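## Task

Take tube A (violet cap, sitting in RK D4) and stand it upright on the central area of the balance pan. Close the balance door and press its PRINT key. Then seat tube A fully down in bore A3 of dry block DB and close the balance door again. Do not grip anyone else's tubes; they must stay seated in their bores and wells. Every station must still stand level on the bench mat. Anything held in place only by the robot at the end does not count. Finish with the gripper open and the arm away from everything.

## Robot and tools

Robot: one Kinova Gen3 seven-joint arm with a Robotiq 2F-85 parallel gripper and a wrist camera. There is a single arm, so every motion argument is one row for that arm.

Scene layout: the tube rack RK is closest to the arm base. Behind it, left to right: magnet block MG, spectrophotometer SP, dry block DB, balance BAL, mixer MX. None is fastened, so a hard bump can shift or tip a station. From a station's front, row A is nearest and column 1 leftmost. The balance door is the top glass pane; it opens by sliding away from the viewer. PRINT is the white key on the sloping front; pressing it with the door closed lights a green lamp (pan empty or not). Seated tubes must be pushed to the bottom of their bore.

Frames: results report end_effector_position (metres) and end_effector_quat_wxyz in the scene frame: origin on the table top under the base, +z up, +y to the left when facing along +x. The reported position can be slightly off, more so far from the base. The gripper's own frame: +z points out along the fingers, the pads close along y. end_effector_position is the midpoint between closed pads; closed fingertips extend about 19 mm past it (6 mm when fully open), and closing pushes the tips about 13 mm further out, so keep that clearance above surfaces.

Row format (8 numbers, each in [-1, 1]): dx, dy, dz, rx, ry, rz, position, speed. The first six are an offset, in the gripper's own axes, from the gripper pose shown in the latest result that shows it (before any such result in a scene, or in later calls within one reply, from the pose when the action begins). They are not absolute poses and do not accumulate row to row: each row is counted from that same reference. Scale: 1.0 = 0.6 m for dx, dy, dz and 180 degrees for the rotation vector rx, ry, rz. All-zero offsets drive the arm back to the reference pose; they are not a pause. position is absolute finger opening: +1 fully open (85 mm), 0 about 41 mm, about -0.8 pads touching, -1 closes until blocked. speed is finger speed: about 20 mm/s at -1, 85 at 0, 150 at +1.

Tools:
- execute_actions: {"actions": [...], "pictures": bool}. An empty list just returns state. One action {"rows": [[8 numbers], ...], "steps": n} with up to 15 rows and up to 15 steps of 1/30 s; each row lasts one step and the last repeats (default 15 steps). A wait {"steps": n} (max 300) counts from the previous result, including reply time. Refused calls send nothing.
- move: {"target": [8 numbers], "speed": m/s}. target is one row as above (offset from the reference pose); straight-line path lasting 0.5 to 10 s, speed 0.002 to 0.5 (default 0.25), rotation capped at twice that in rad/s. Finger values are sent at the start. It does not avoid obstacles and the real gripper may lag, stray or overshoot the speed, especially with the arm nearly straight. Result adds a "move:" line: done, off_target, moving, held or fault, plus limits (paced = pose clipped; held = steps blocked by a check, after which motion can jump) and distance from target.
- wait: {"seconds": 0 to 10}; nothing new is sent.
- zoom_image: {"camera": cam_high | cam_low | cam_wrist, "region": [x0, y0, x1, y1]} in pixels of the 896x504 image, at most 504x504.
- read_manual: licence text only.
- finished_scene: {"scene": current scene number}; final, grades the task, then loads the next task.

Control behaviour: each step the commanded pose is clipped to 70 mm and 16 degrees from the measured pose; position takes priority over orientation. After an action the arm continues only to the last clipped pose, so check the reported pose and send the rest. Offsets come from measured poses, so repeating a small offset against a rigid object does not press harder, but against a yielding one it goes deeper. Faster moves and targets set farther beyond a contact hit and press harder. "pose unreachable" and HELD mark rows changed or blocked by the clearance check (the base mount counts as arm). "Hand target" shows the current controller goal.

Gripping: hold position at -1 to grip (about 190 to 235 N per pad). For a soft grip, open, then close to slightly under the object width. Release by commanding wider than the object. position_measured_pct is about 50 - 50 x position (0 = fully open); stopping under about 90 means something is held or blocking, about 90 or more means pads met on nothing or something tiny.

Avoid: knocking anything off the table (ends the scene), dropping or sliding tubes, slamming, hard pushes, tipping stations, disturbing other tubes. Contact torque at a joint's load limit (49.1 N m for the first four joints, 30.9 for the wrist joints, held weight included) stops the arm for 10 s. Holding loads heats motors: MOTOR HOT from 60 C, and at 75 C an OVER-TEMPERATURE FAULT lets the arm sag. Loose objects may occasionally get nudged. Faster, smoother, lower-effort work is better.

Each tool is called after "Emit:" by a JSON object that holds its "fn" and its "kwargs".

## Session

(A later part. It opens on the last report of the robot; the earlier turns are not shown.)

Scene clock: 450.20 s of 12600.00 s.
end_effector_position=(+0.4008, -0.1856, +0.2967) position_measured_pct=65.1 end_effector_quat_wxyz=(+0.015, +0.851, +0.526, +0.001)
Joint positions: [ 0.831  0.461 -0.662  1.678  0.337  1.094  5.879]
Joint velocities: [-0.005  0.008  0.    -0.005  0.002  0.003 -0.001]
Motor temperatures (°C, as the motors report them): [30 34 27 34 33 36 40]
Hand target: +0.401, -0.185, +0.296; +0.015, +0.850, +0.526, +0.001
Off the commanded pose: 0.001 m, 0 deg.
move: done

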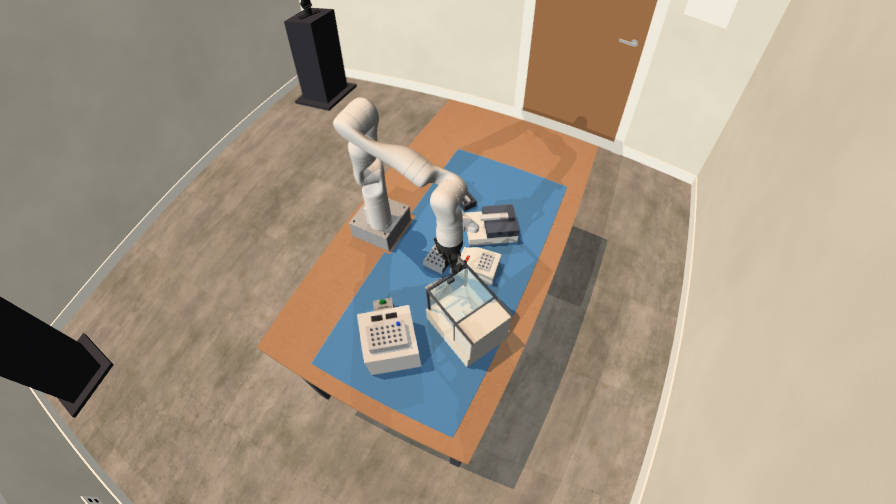

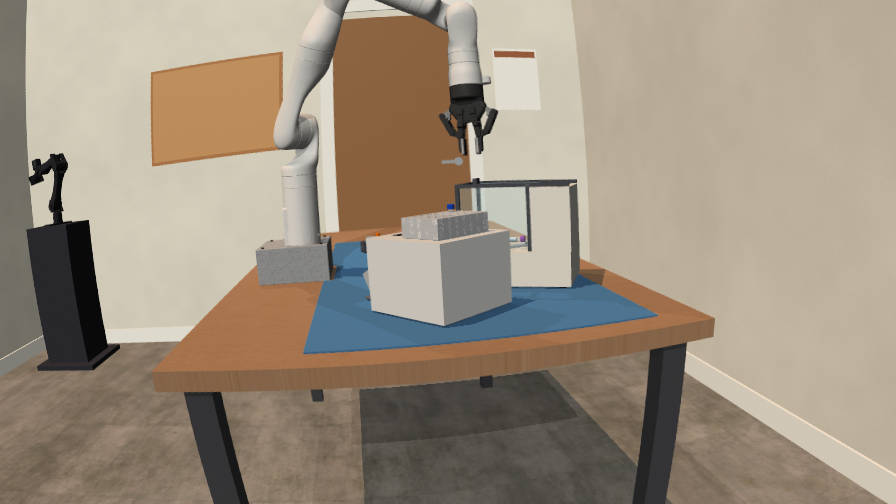

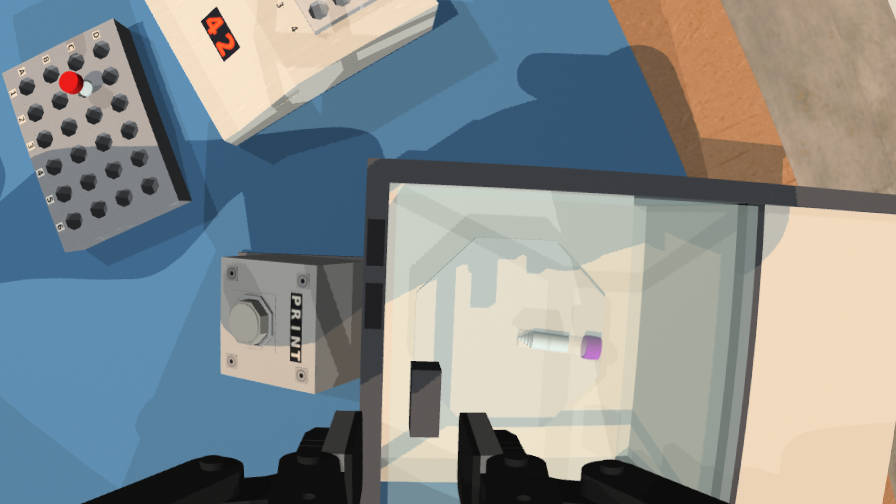

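Emit:
{"fn": "move", "kwargs": {"target": [0,0,0,0.0085,0.0044,0.0043,-0.3,0.5], "speed": 0.1}}

Scene clock: 458.07 s of 12600.00 s.
end_effector_position=(+0.4008, -0.1855, +0.2968) position_measured_pct=65.1 end_effector_quat_wxyz=(+0.001, +0.854, +0.520, -0.000)
Joint positions: [ 0.834  0.479 -0.662  1.651  0.321  1.126  5.885]
Joint velocities: [ 0.     0.004 -0.    -0.004 -0.002  0.004  0.001]
Motor temperatures (°C, as the motors report them): [30 34 27 34 33 36 40]
Hand target: +0.401, -0.186, +0.297; +0.000, +0.854, +0.520, -0.000
Off the commanded pose: 0.000 m, 0 deg.
move: done

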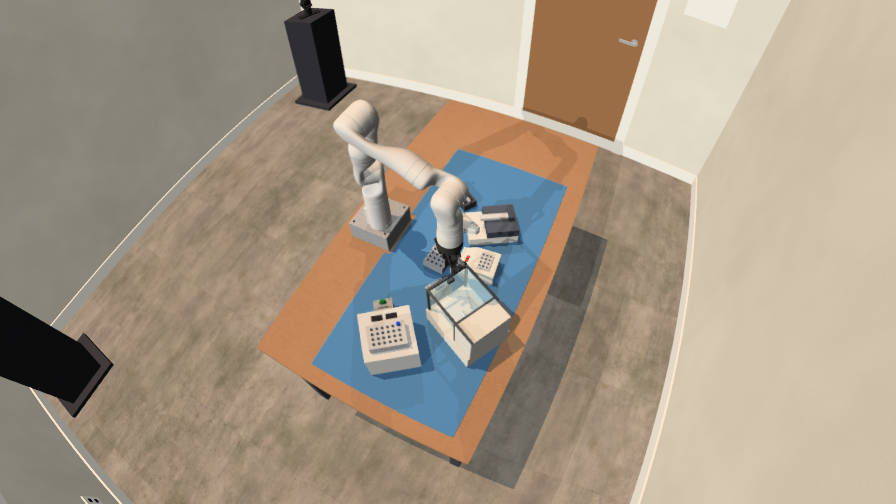

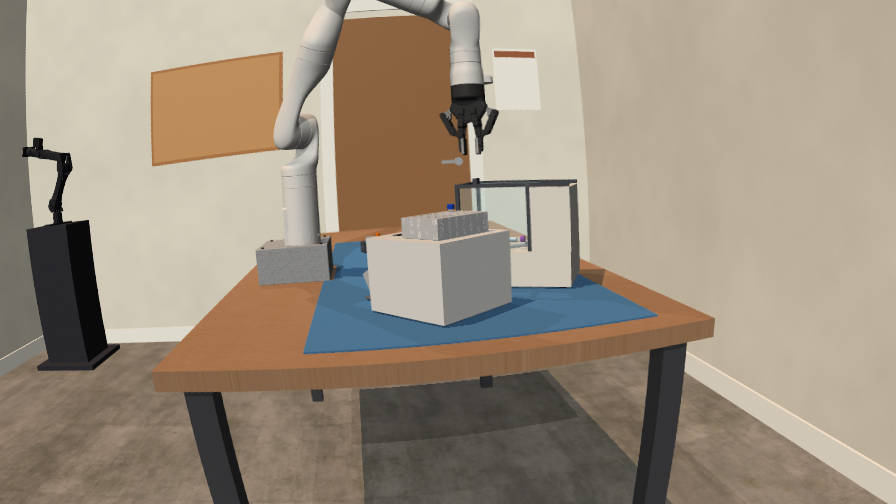

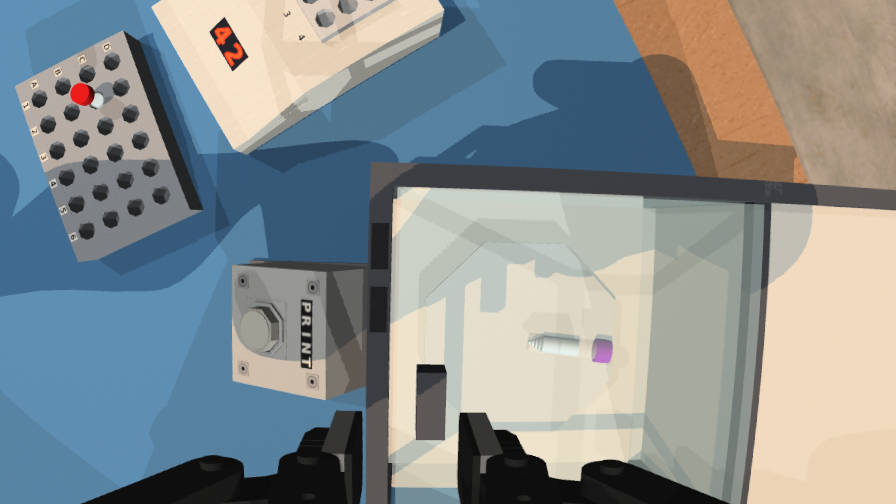

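Emit:
{"fn": "move", "kwargs": {"target": [0,0.004,0.102,0,0,0,-0.3,0], "speed": 0.05}}

Emit:
{"fn": "move", "kwargs": {"target": [0,0.21,0,0,0,0,-0.3,0], "speed": 0.04}}

Scene clock: 464.33 s of 12600.00 s.
end_effector_position=(+0.4030, -0.1869, +0.2358) position_measured_pct=65.1 end_effector_quat_wxyz=(+0.001, +0.854, +0.520, -0.000)
Joint positions: [ 0.804  0.564 -0.624  1.738  0.391  0.968  5.826]
Joint velocities: [-0.002  0.003 -0.001  0.003  0.    -0.003 -0.002]
Motor temperatures (°C, as the motors report them): [30 34 27 34 33 36 40]
Hand target: +0.403, -0.187, +0.236; +0.001, +0.854, +0.520, -0.000
Off the commanded pose: 0.000 m, 0 deg.
move: done

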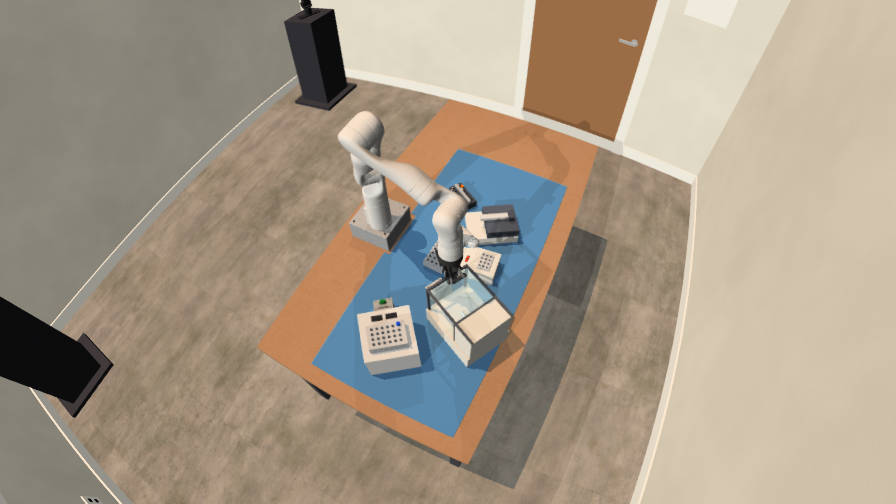

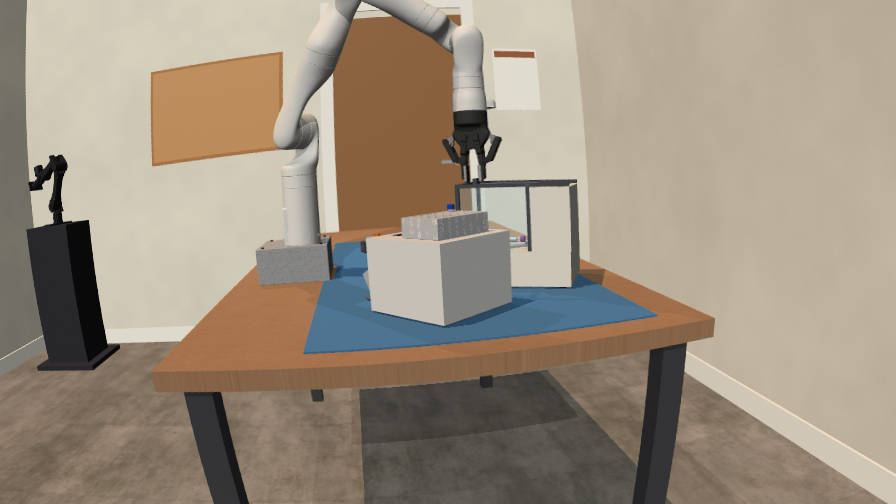

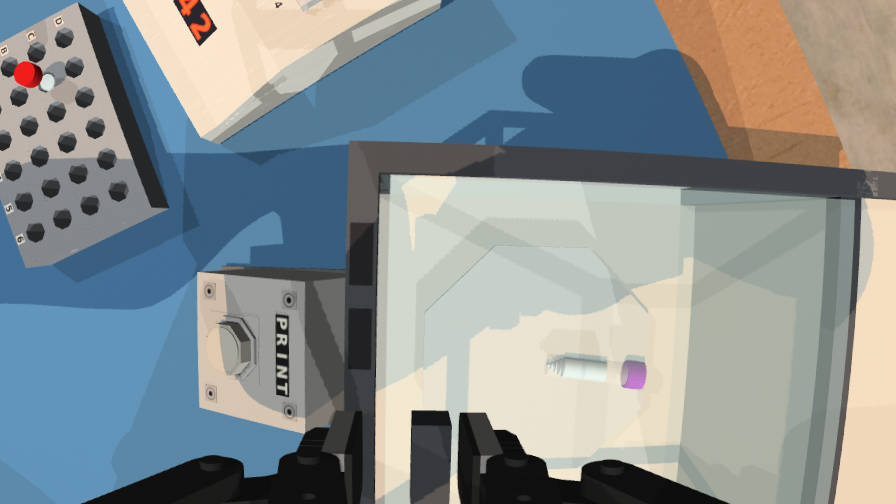

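Scene clock: 467.80 s of 12600.00 s.
end_effector_position=(+0.5145, -0.2443, +0.2363) position_measured_pct=65.1 end_effector_quat_wxyz=(+0.000, +0.854, +0.520, -0.001)
Joint positions: [ 0.695  0.808 -0.573  1.251  0.435  1.208  5.909]
Joint velocities: [-0.002  0.004  0.001 -0.008 -0.001  0.001  0.   ]
Motor temperatures (°C, as the motors report them): [30 34 27 34 33 36 40]
Hand target: +0.515, -0.244, +0.236; +0.001, +0.854, +0.520, -0.000
Off the commanded pose: 0.001 m, 0 deg.
move: done

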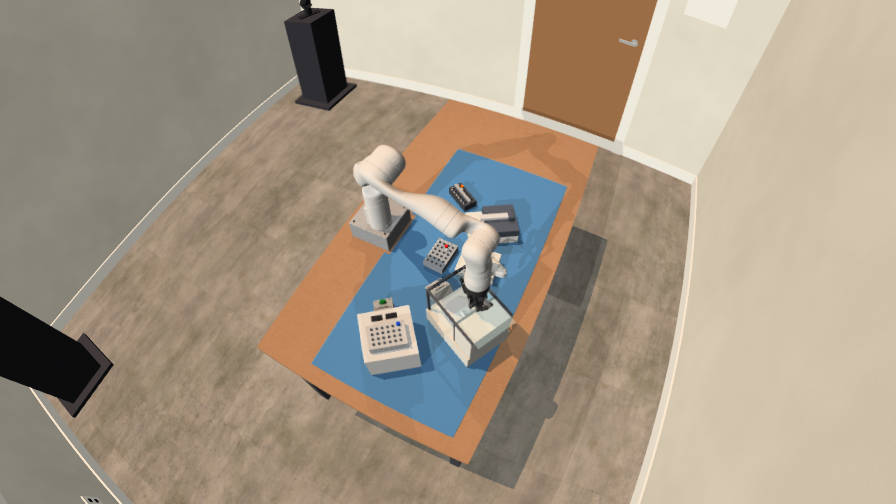

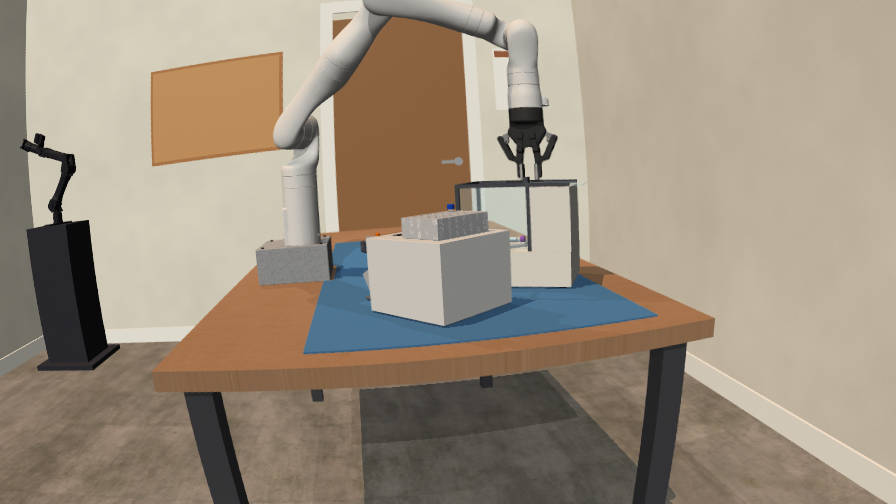

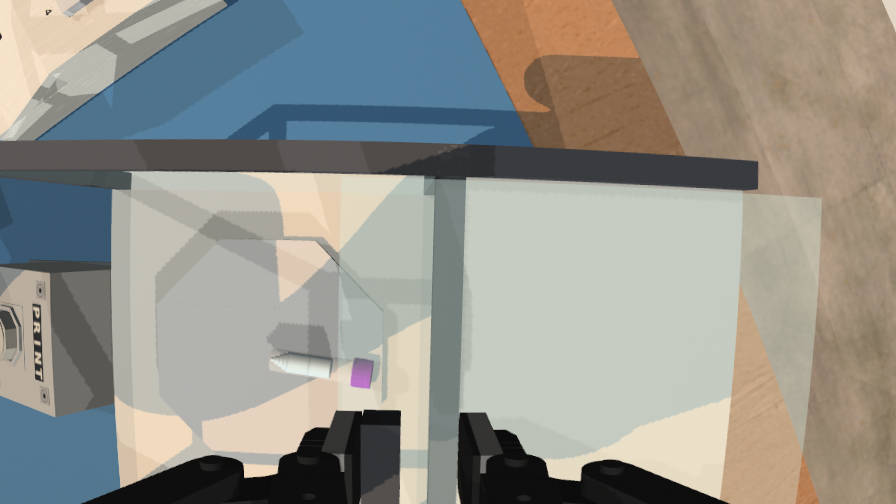

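Emit:
{"fn": "move", "kwargs": {"target": [0,0.01,0,0,0,0,-0.3,0], "speed": 0.01}}

Scene clock: 528.60 s of 12600.00 s.
end_effector_position=(+0.5190, -0.2466, +0.2362) position_measured_pct=65.1 end_effector_quat_wxyz=(-0.001, +0.854, +0.520, -0.002)
Joint positions: [ 0.689  0.82  -0.571  1.224  0.436  1.223  5.915]
Joint velocities: [-0.001  0.002 -0.    -0.004  0.     0.003  0.   ]
Motor temperatures (°C, as the motors report them): [30 35 27 34 33 36 40]
Hand target: +0.520, -0.247, +0.236; +0.000, +0.854, +0.520, -0.001
Off the commanded pose: 0.001 m, 0 deg.
move: done

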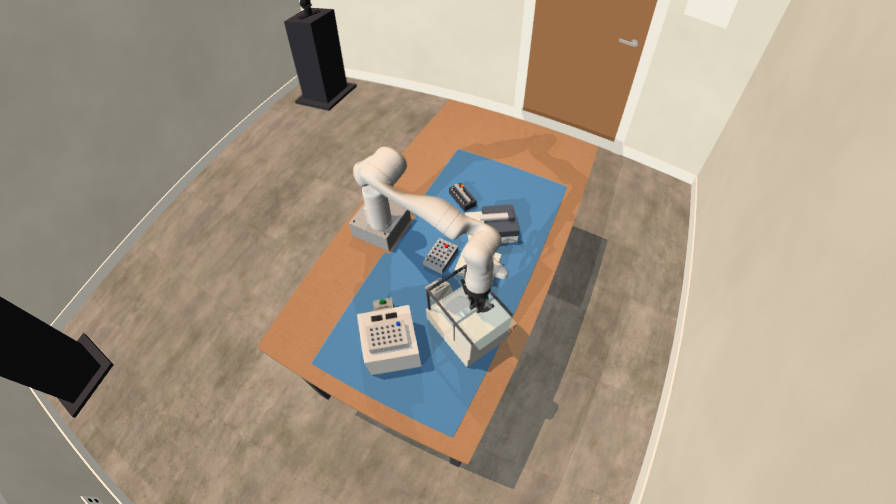

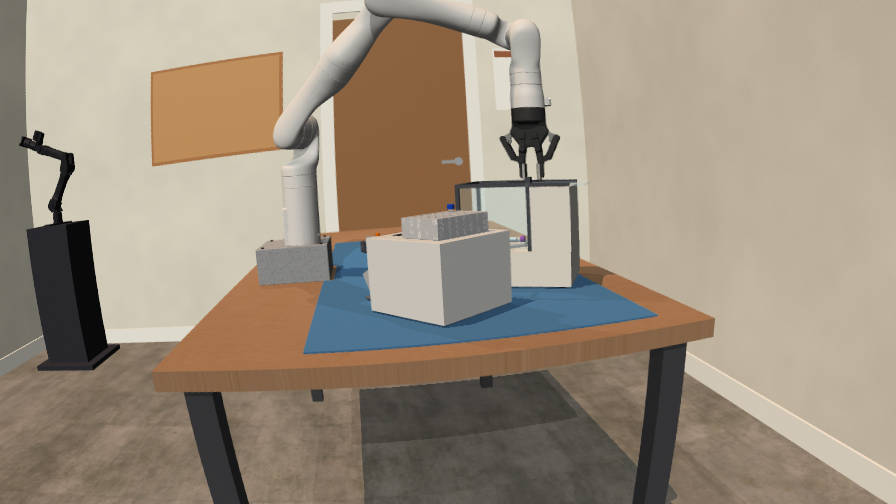

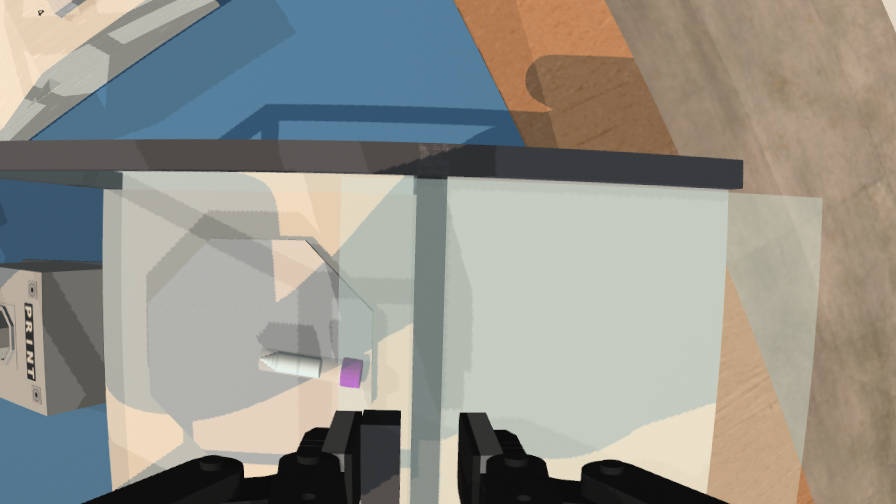

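Emit:
{"fn": "move", "kwargs": {"target": [0,-0.01,-0.13,0,0,0,-0.35,0], "speed": 0.08}}

Emit:
{"fn": "move", "kwargs": {"target": [-0.008,-0.093,0,0,0,-0.5,-0.35,0], "speed": 0.25}}

Scene clock: 536.77 s of 12600.00 s.
end_effector_position=(+0.5138, -0.2438, +0.3141) position_measured_pct=67.5 end_effector_quat_wxyz=(-0.001, +0.854, +0.520, -0.002)
Joint positions: [ 0.687  0.739 -0.593  1.116  0.393  1.399  5.951]
Joint velocities: [-0.    -0.001 -0.001 -0.     0.001  0.002 -0.   ]
Motor temperatures (°C, as the motors report them): [30 35 27 34 33 36 40]
Hand target: +0.514, -0.244, +0.314; -0.001, +0.854, +0.520, -0.002
Off the commanded pose: 0.000 m, 0 deg.
move: done

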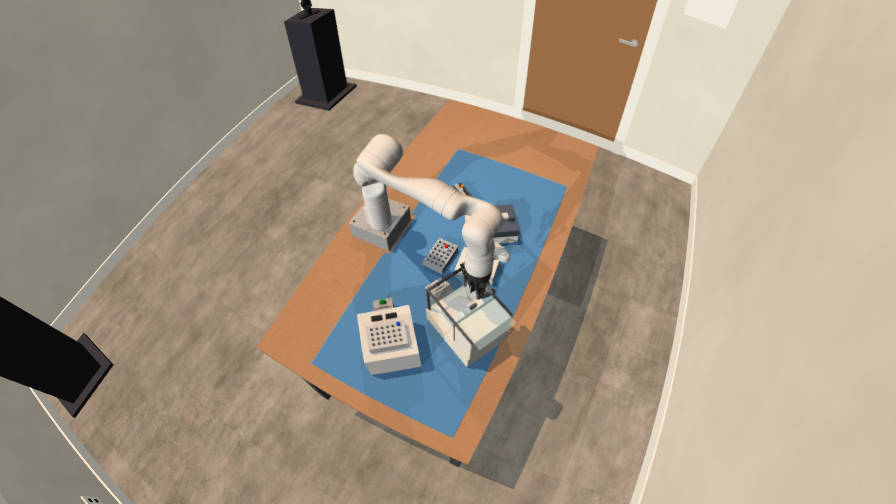

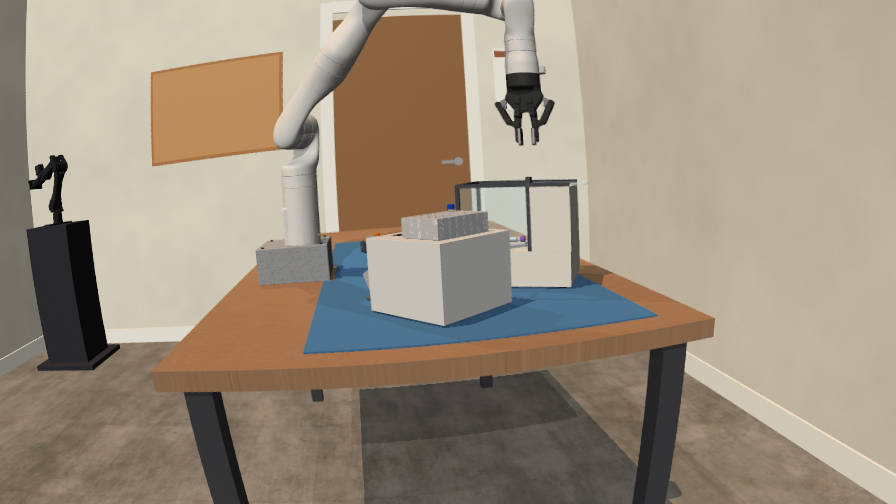

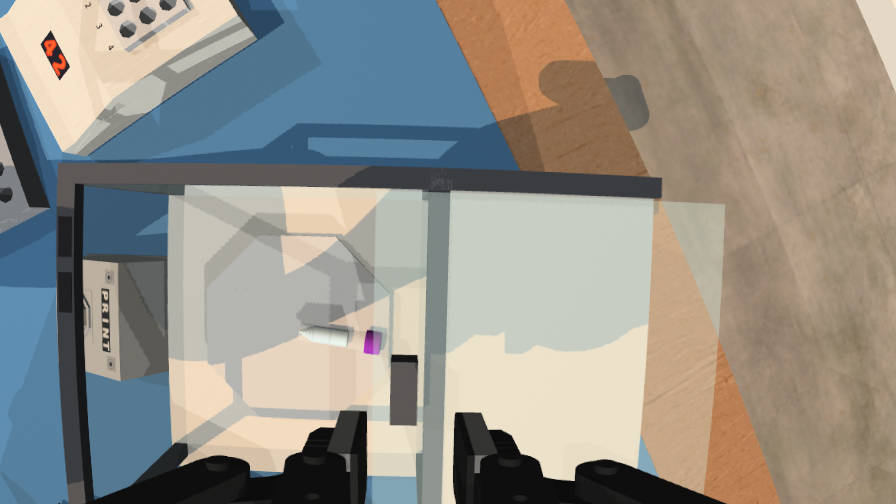

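Scene clock: 540.33 s of 12600.00 s.
end_effector_position=(+0.4620, -0.2225, +0.3141) position_measured_pct=67.5 end_effector_quat_wxyz=(-0.002, +0.236, +0.972, -0.001)
Joint positions: [ 0.928  0.713 -0.977  1.351  0.586  1.384  7.329]
Joint velocities: [ 0.004  0.    -0.002 -0.001  0.001 -0.001  0.006]
Motor temperatures (°C, as the motors report them): [30 35 27 34 33 36 40]
Hand target: +0.462, -0.223, +0.314; -0.002, +0.236, +0.972, -0.001
Off the commanded pose: 0.000 m, 0 deg.
move: done

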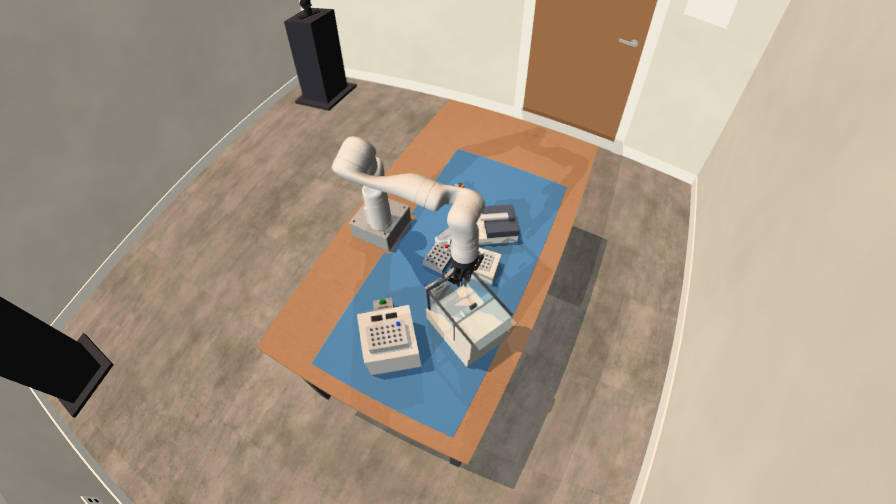

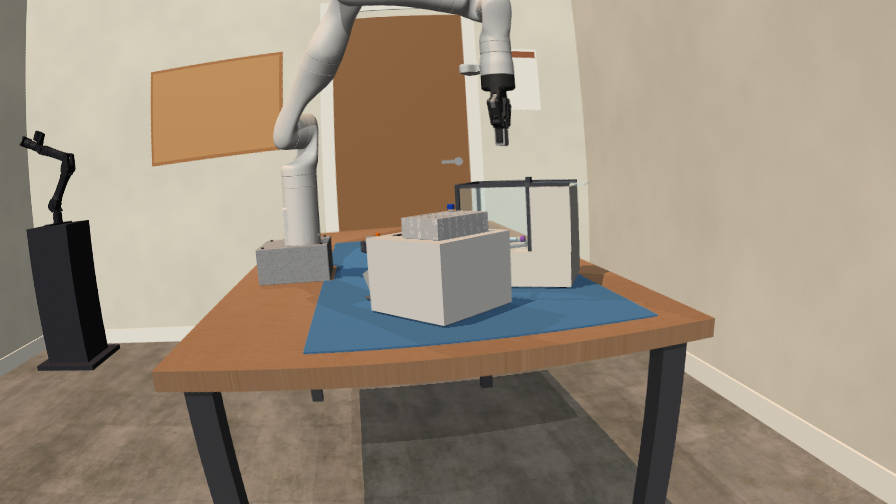

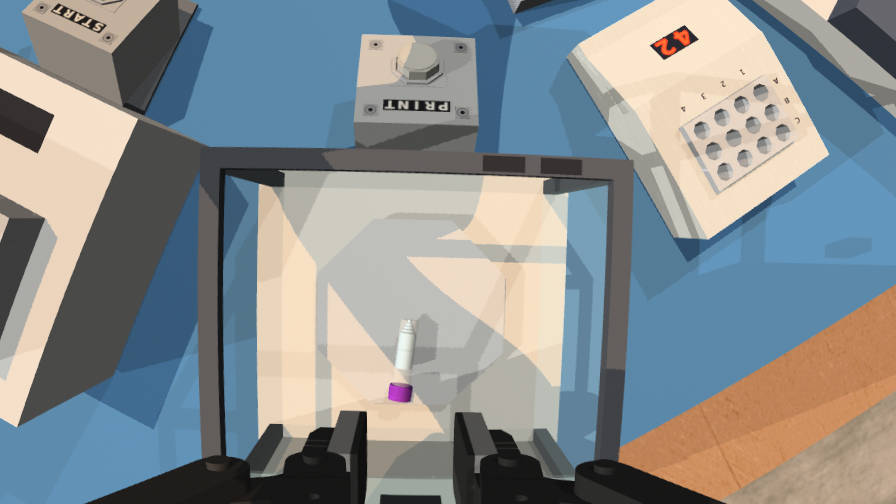

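Emit:
{"fn": "move", "kwargs": {"target": [0,0.002,0.26,0,0,0,-0.35,0], "speed": 0.1}}

Emit:
{"fn": "move", "kwargs": {"target": [0,0,0.09,0,0,0,-0.35,0], "speed": 0.02}}

Scene clock: 552.90 s of 12600.00 s.
end_effector_position=(+0.4623, -0.2218, +0.1584) position_measured_pct=67.5 end_effector_quat_wxyz=(-0.002, +0.236, +0.972, -0.001)
Joint positions: [ 0.892  0.903 -0.864  1.56   0.762  1.051  7.186]
Joint velocities: [-0.002  0.003 -0.     0.001  0.001 -0.001 -0.002]
Motor temperatures (°C, as the motors report them): [30 35 27 34 33 36 40]
Hand target: +0.462, -0.222, +0.158; -0.002, +0.236, +0.972, -0.001
Off the commanded pose: 0.000 m, 0 deg.
move: done

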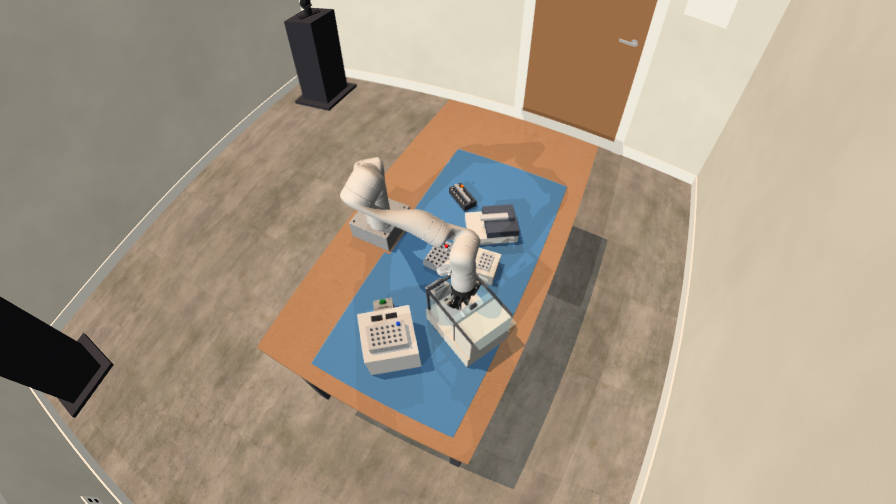

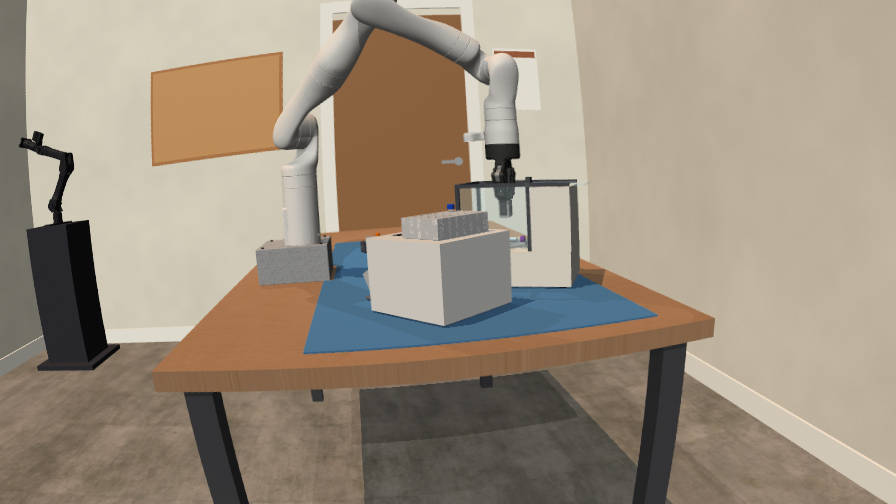

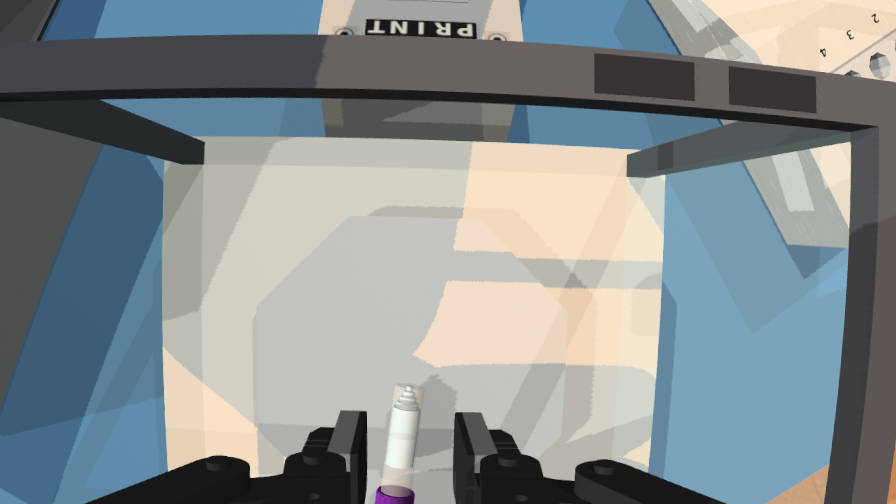

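Scene clock: 555.83 s of 12600.00 s.
end_effector_position=(+0.4623, -0.2220, +0.1051) position_measured_pct=67.5 end_effector_quat_wxyz=(-0.001, +0.236, +0.972, -0.001)
Joint positions: [ 0.866  0.983 -0.808  1.589  0.836  0.952  7.135]
Joint velocities: [-0.001  0.    -0.001  0.     0.004 -0.001 -0.001]
Motor temperatures (°C, as the motors report them): [30 35 27 34 33 36 40]
Hand target: +0.462, -0.222, +0.104; -0.002, +0.236, +0.972, -0.001
Off the commanded pose: 0.001 m, 0 deg.
move: done

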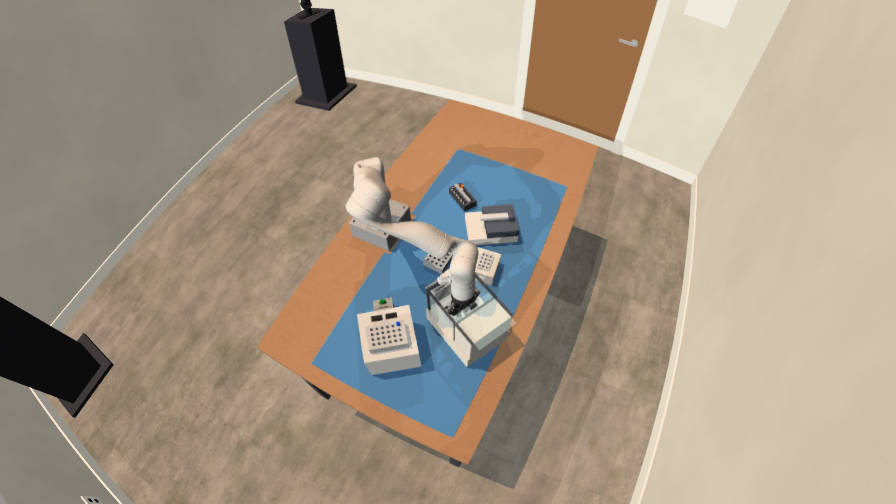

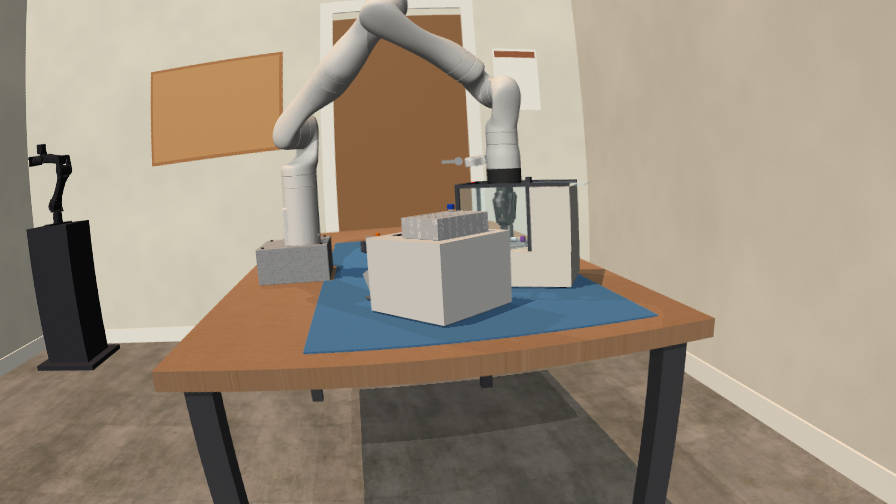

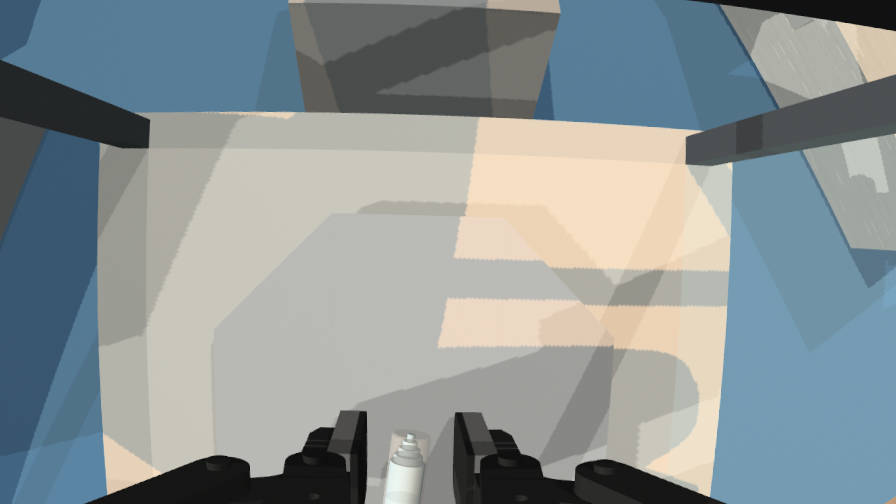

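Emit:
{"fn": "move", "kwargs": {"target": [-0.023,0,0,0,0,0,-0.35,0], "speed": 0.01}}

Emit:
{"fn": "move", "kwargs": {"target": [0,0,0,0,0,0,-0.72,-0.5], "speed": 0.01}}

Scene clock: 570.73 s of 12600.00 s.
end_effector_position=(+0.4723, -0.2271, +0.1054) position_measured_pct=67.5 end_effector_quat_wxyz=(-0.004, +0.236, +0.972, -0.001)
Joint positions: [ 0.855  1.001 -0.809  1.539  0.827  0.983  7.161]
Joint velocities: [-0.     0.001 -0.003 -0.002 -0.001  0.003  0.002]
Motor temperatures (°C, as the motors report them): [30 35 27 34 33 36 40]
Hand target: +0.475, -0.228, +0.105; -0.001, +0.236, +0.972, -0.001
Off the commanded pose: 0.003 m, 0 deg.
move: done

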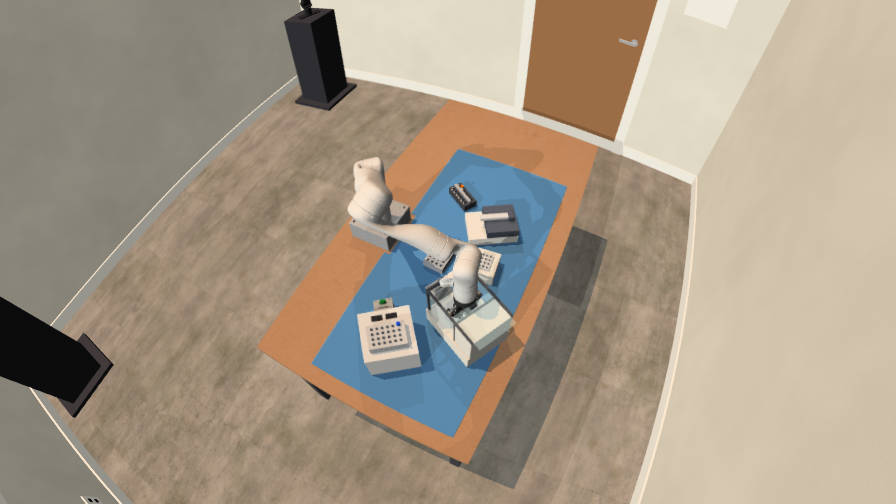

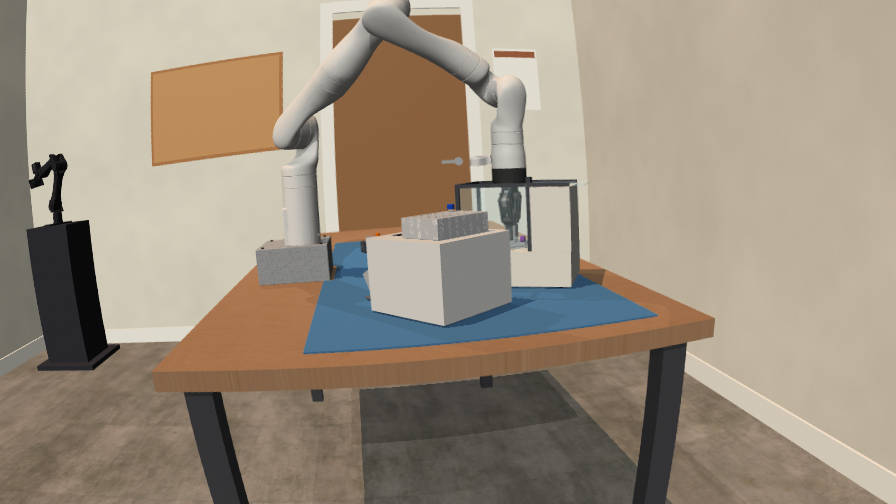

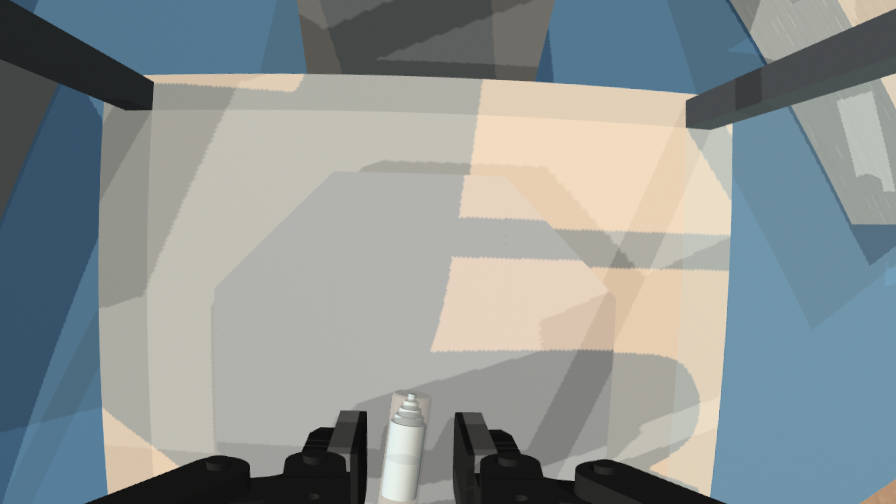

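Scene clock: 571.30 s of 12600.00 s.
end_effector_position=(+0.4720, -0.2267, +0.1056) position_measured_pct=82.5 end_effector_quat_wxyz=(-0.004, +0.235, +0.972, -0.001)
Joint positions: [ 0.855  1.    -0.81   1.54   0.827  0.984  7.161]
Joint velocities: [-0.    -0.     0.    -0.     0.001  0.    -0.001]
Motor temperatures (°C, as the motors report them): [30 35 27 34 33 36 40]
Hand target: +0.472, -0.227, +0.105; -0.004, +0.236, +0.972, -0.001
Off the commanded pose: 0.001 m, 0 deg.
move: done

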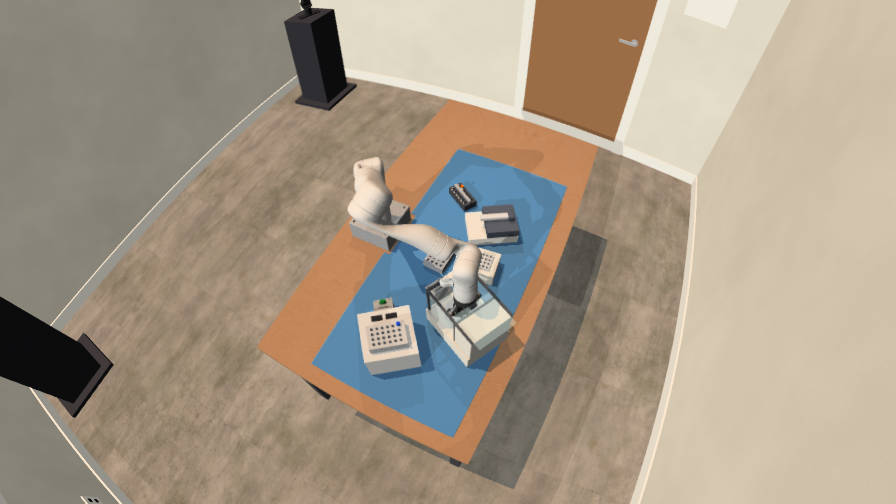

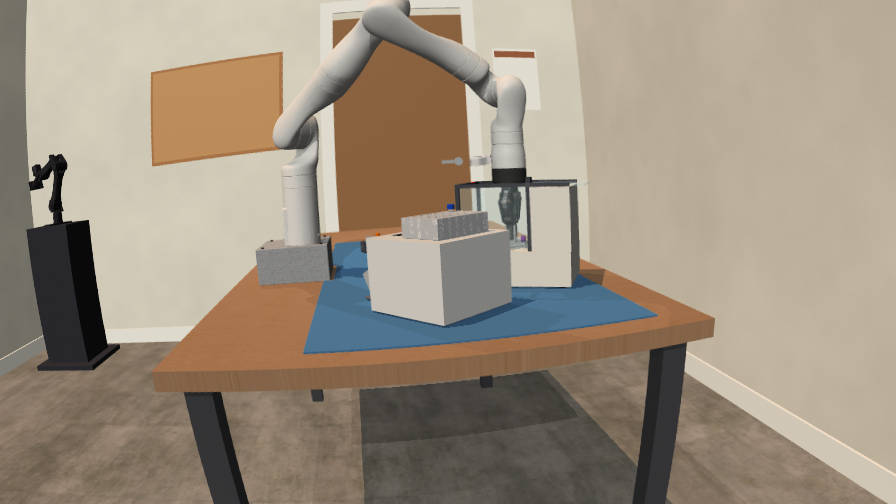

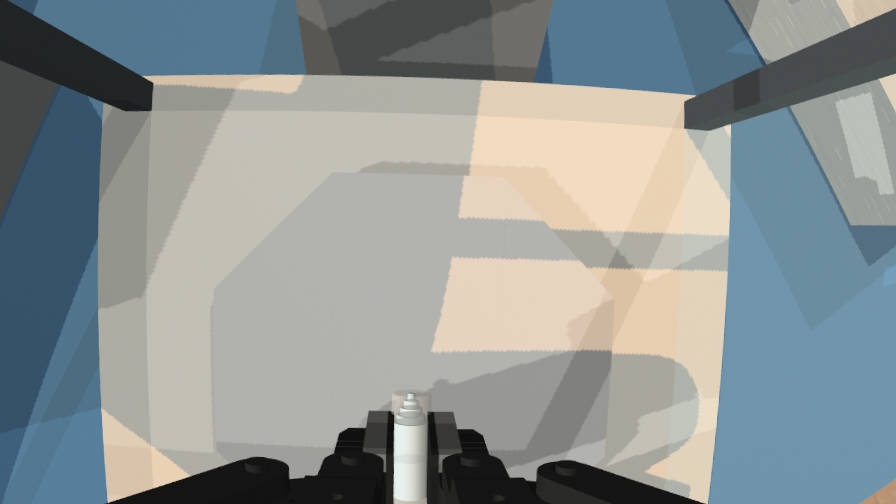

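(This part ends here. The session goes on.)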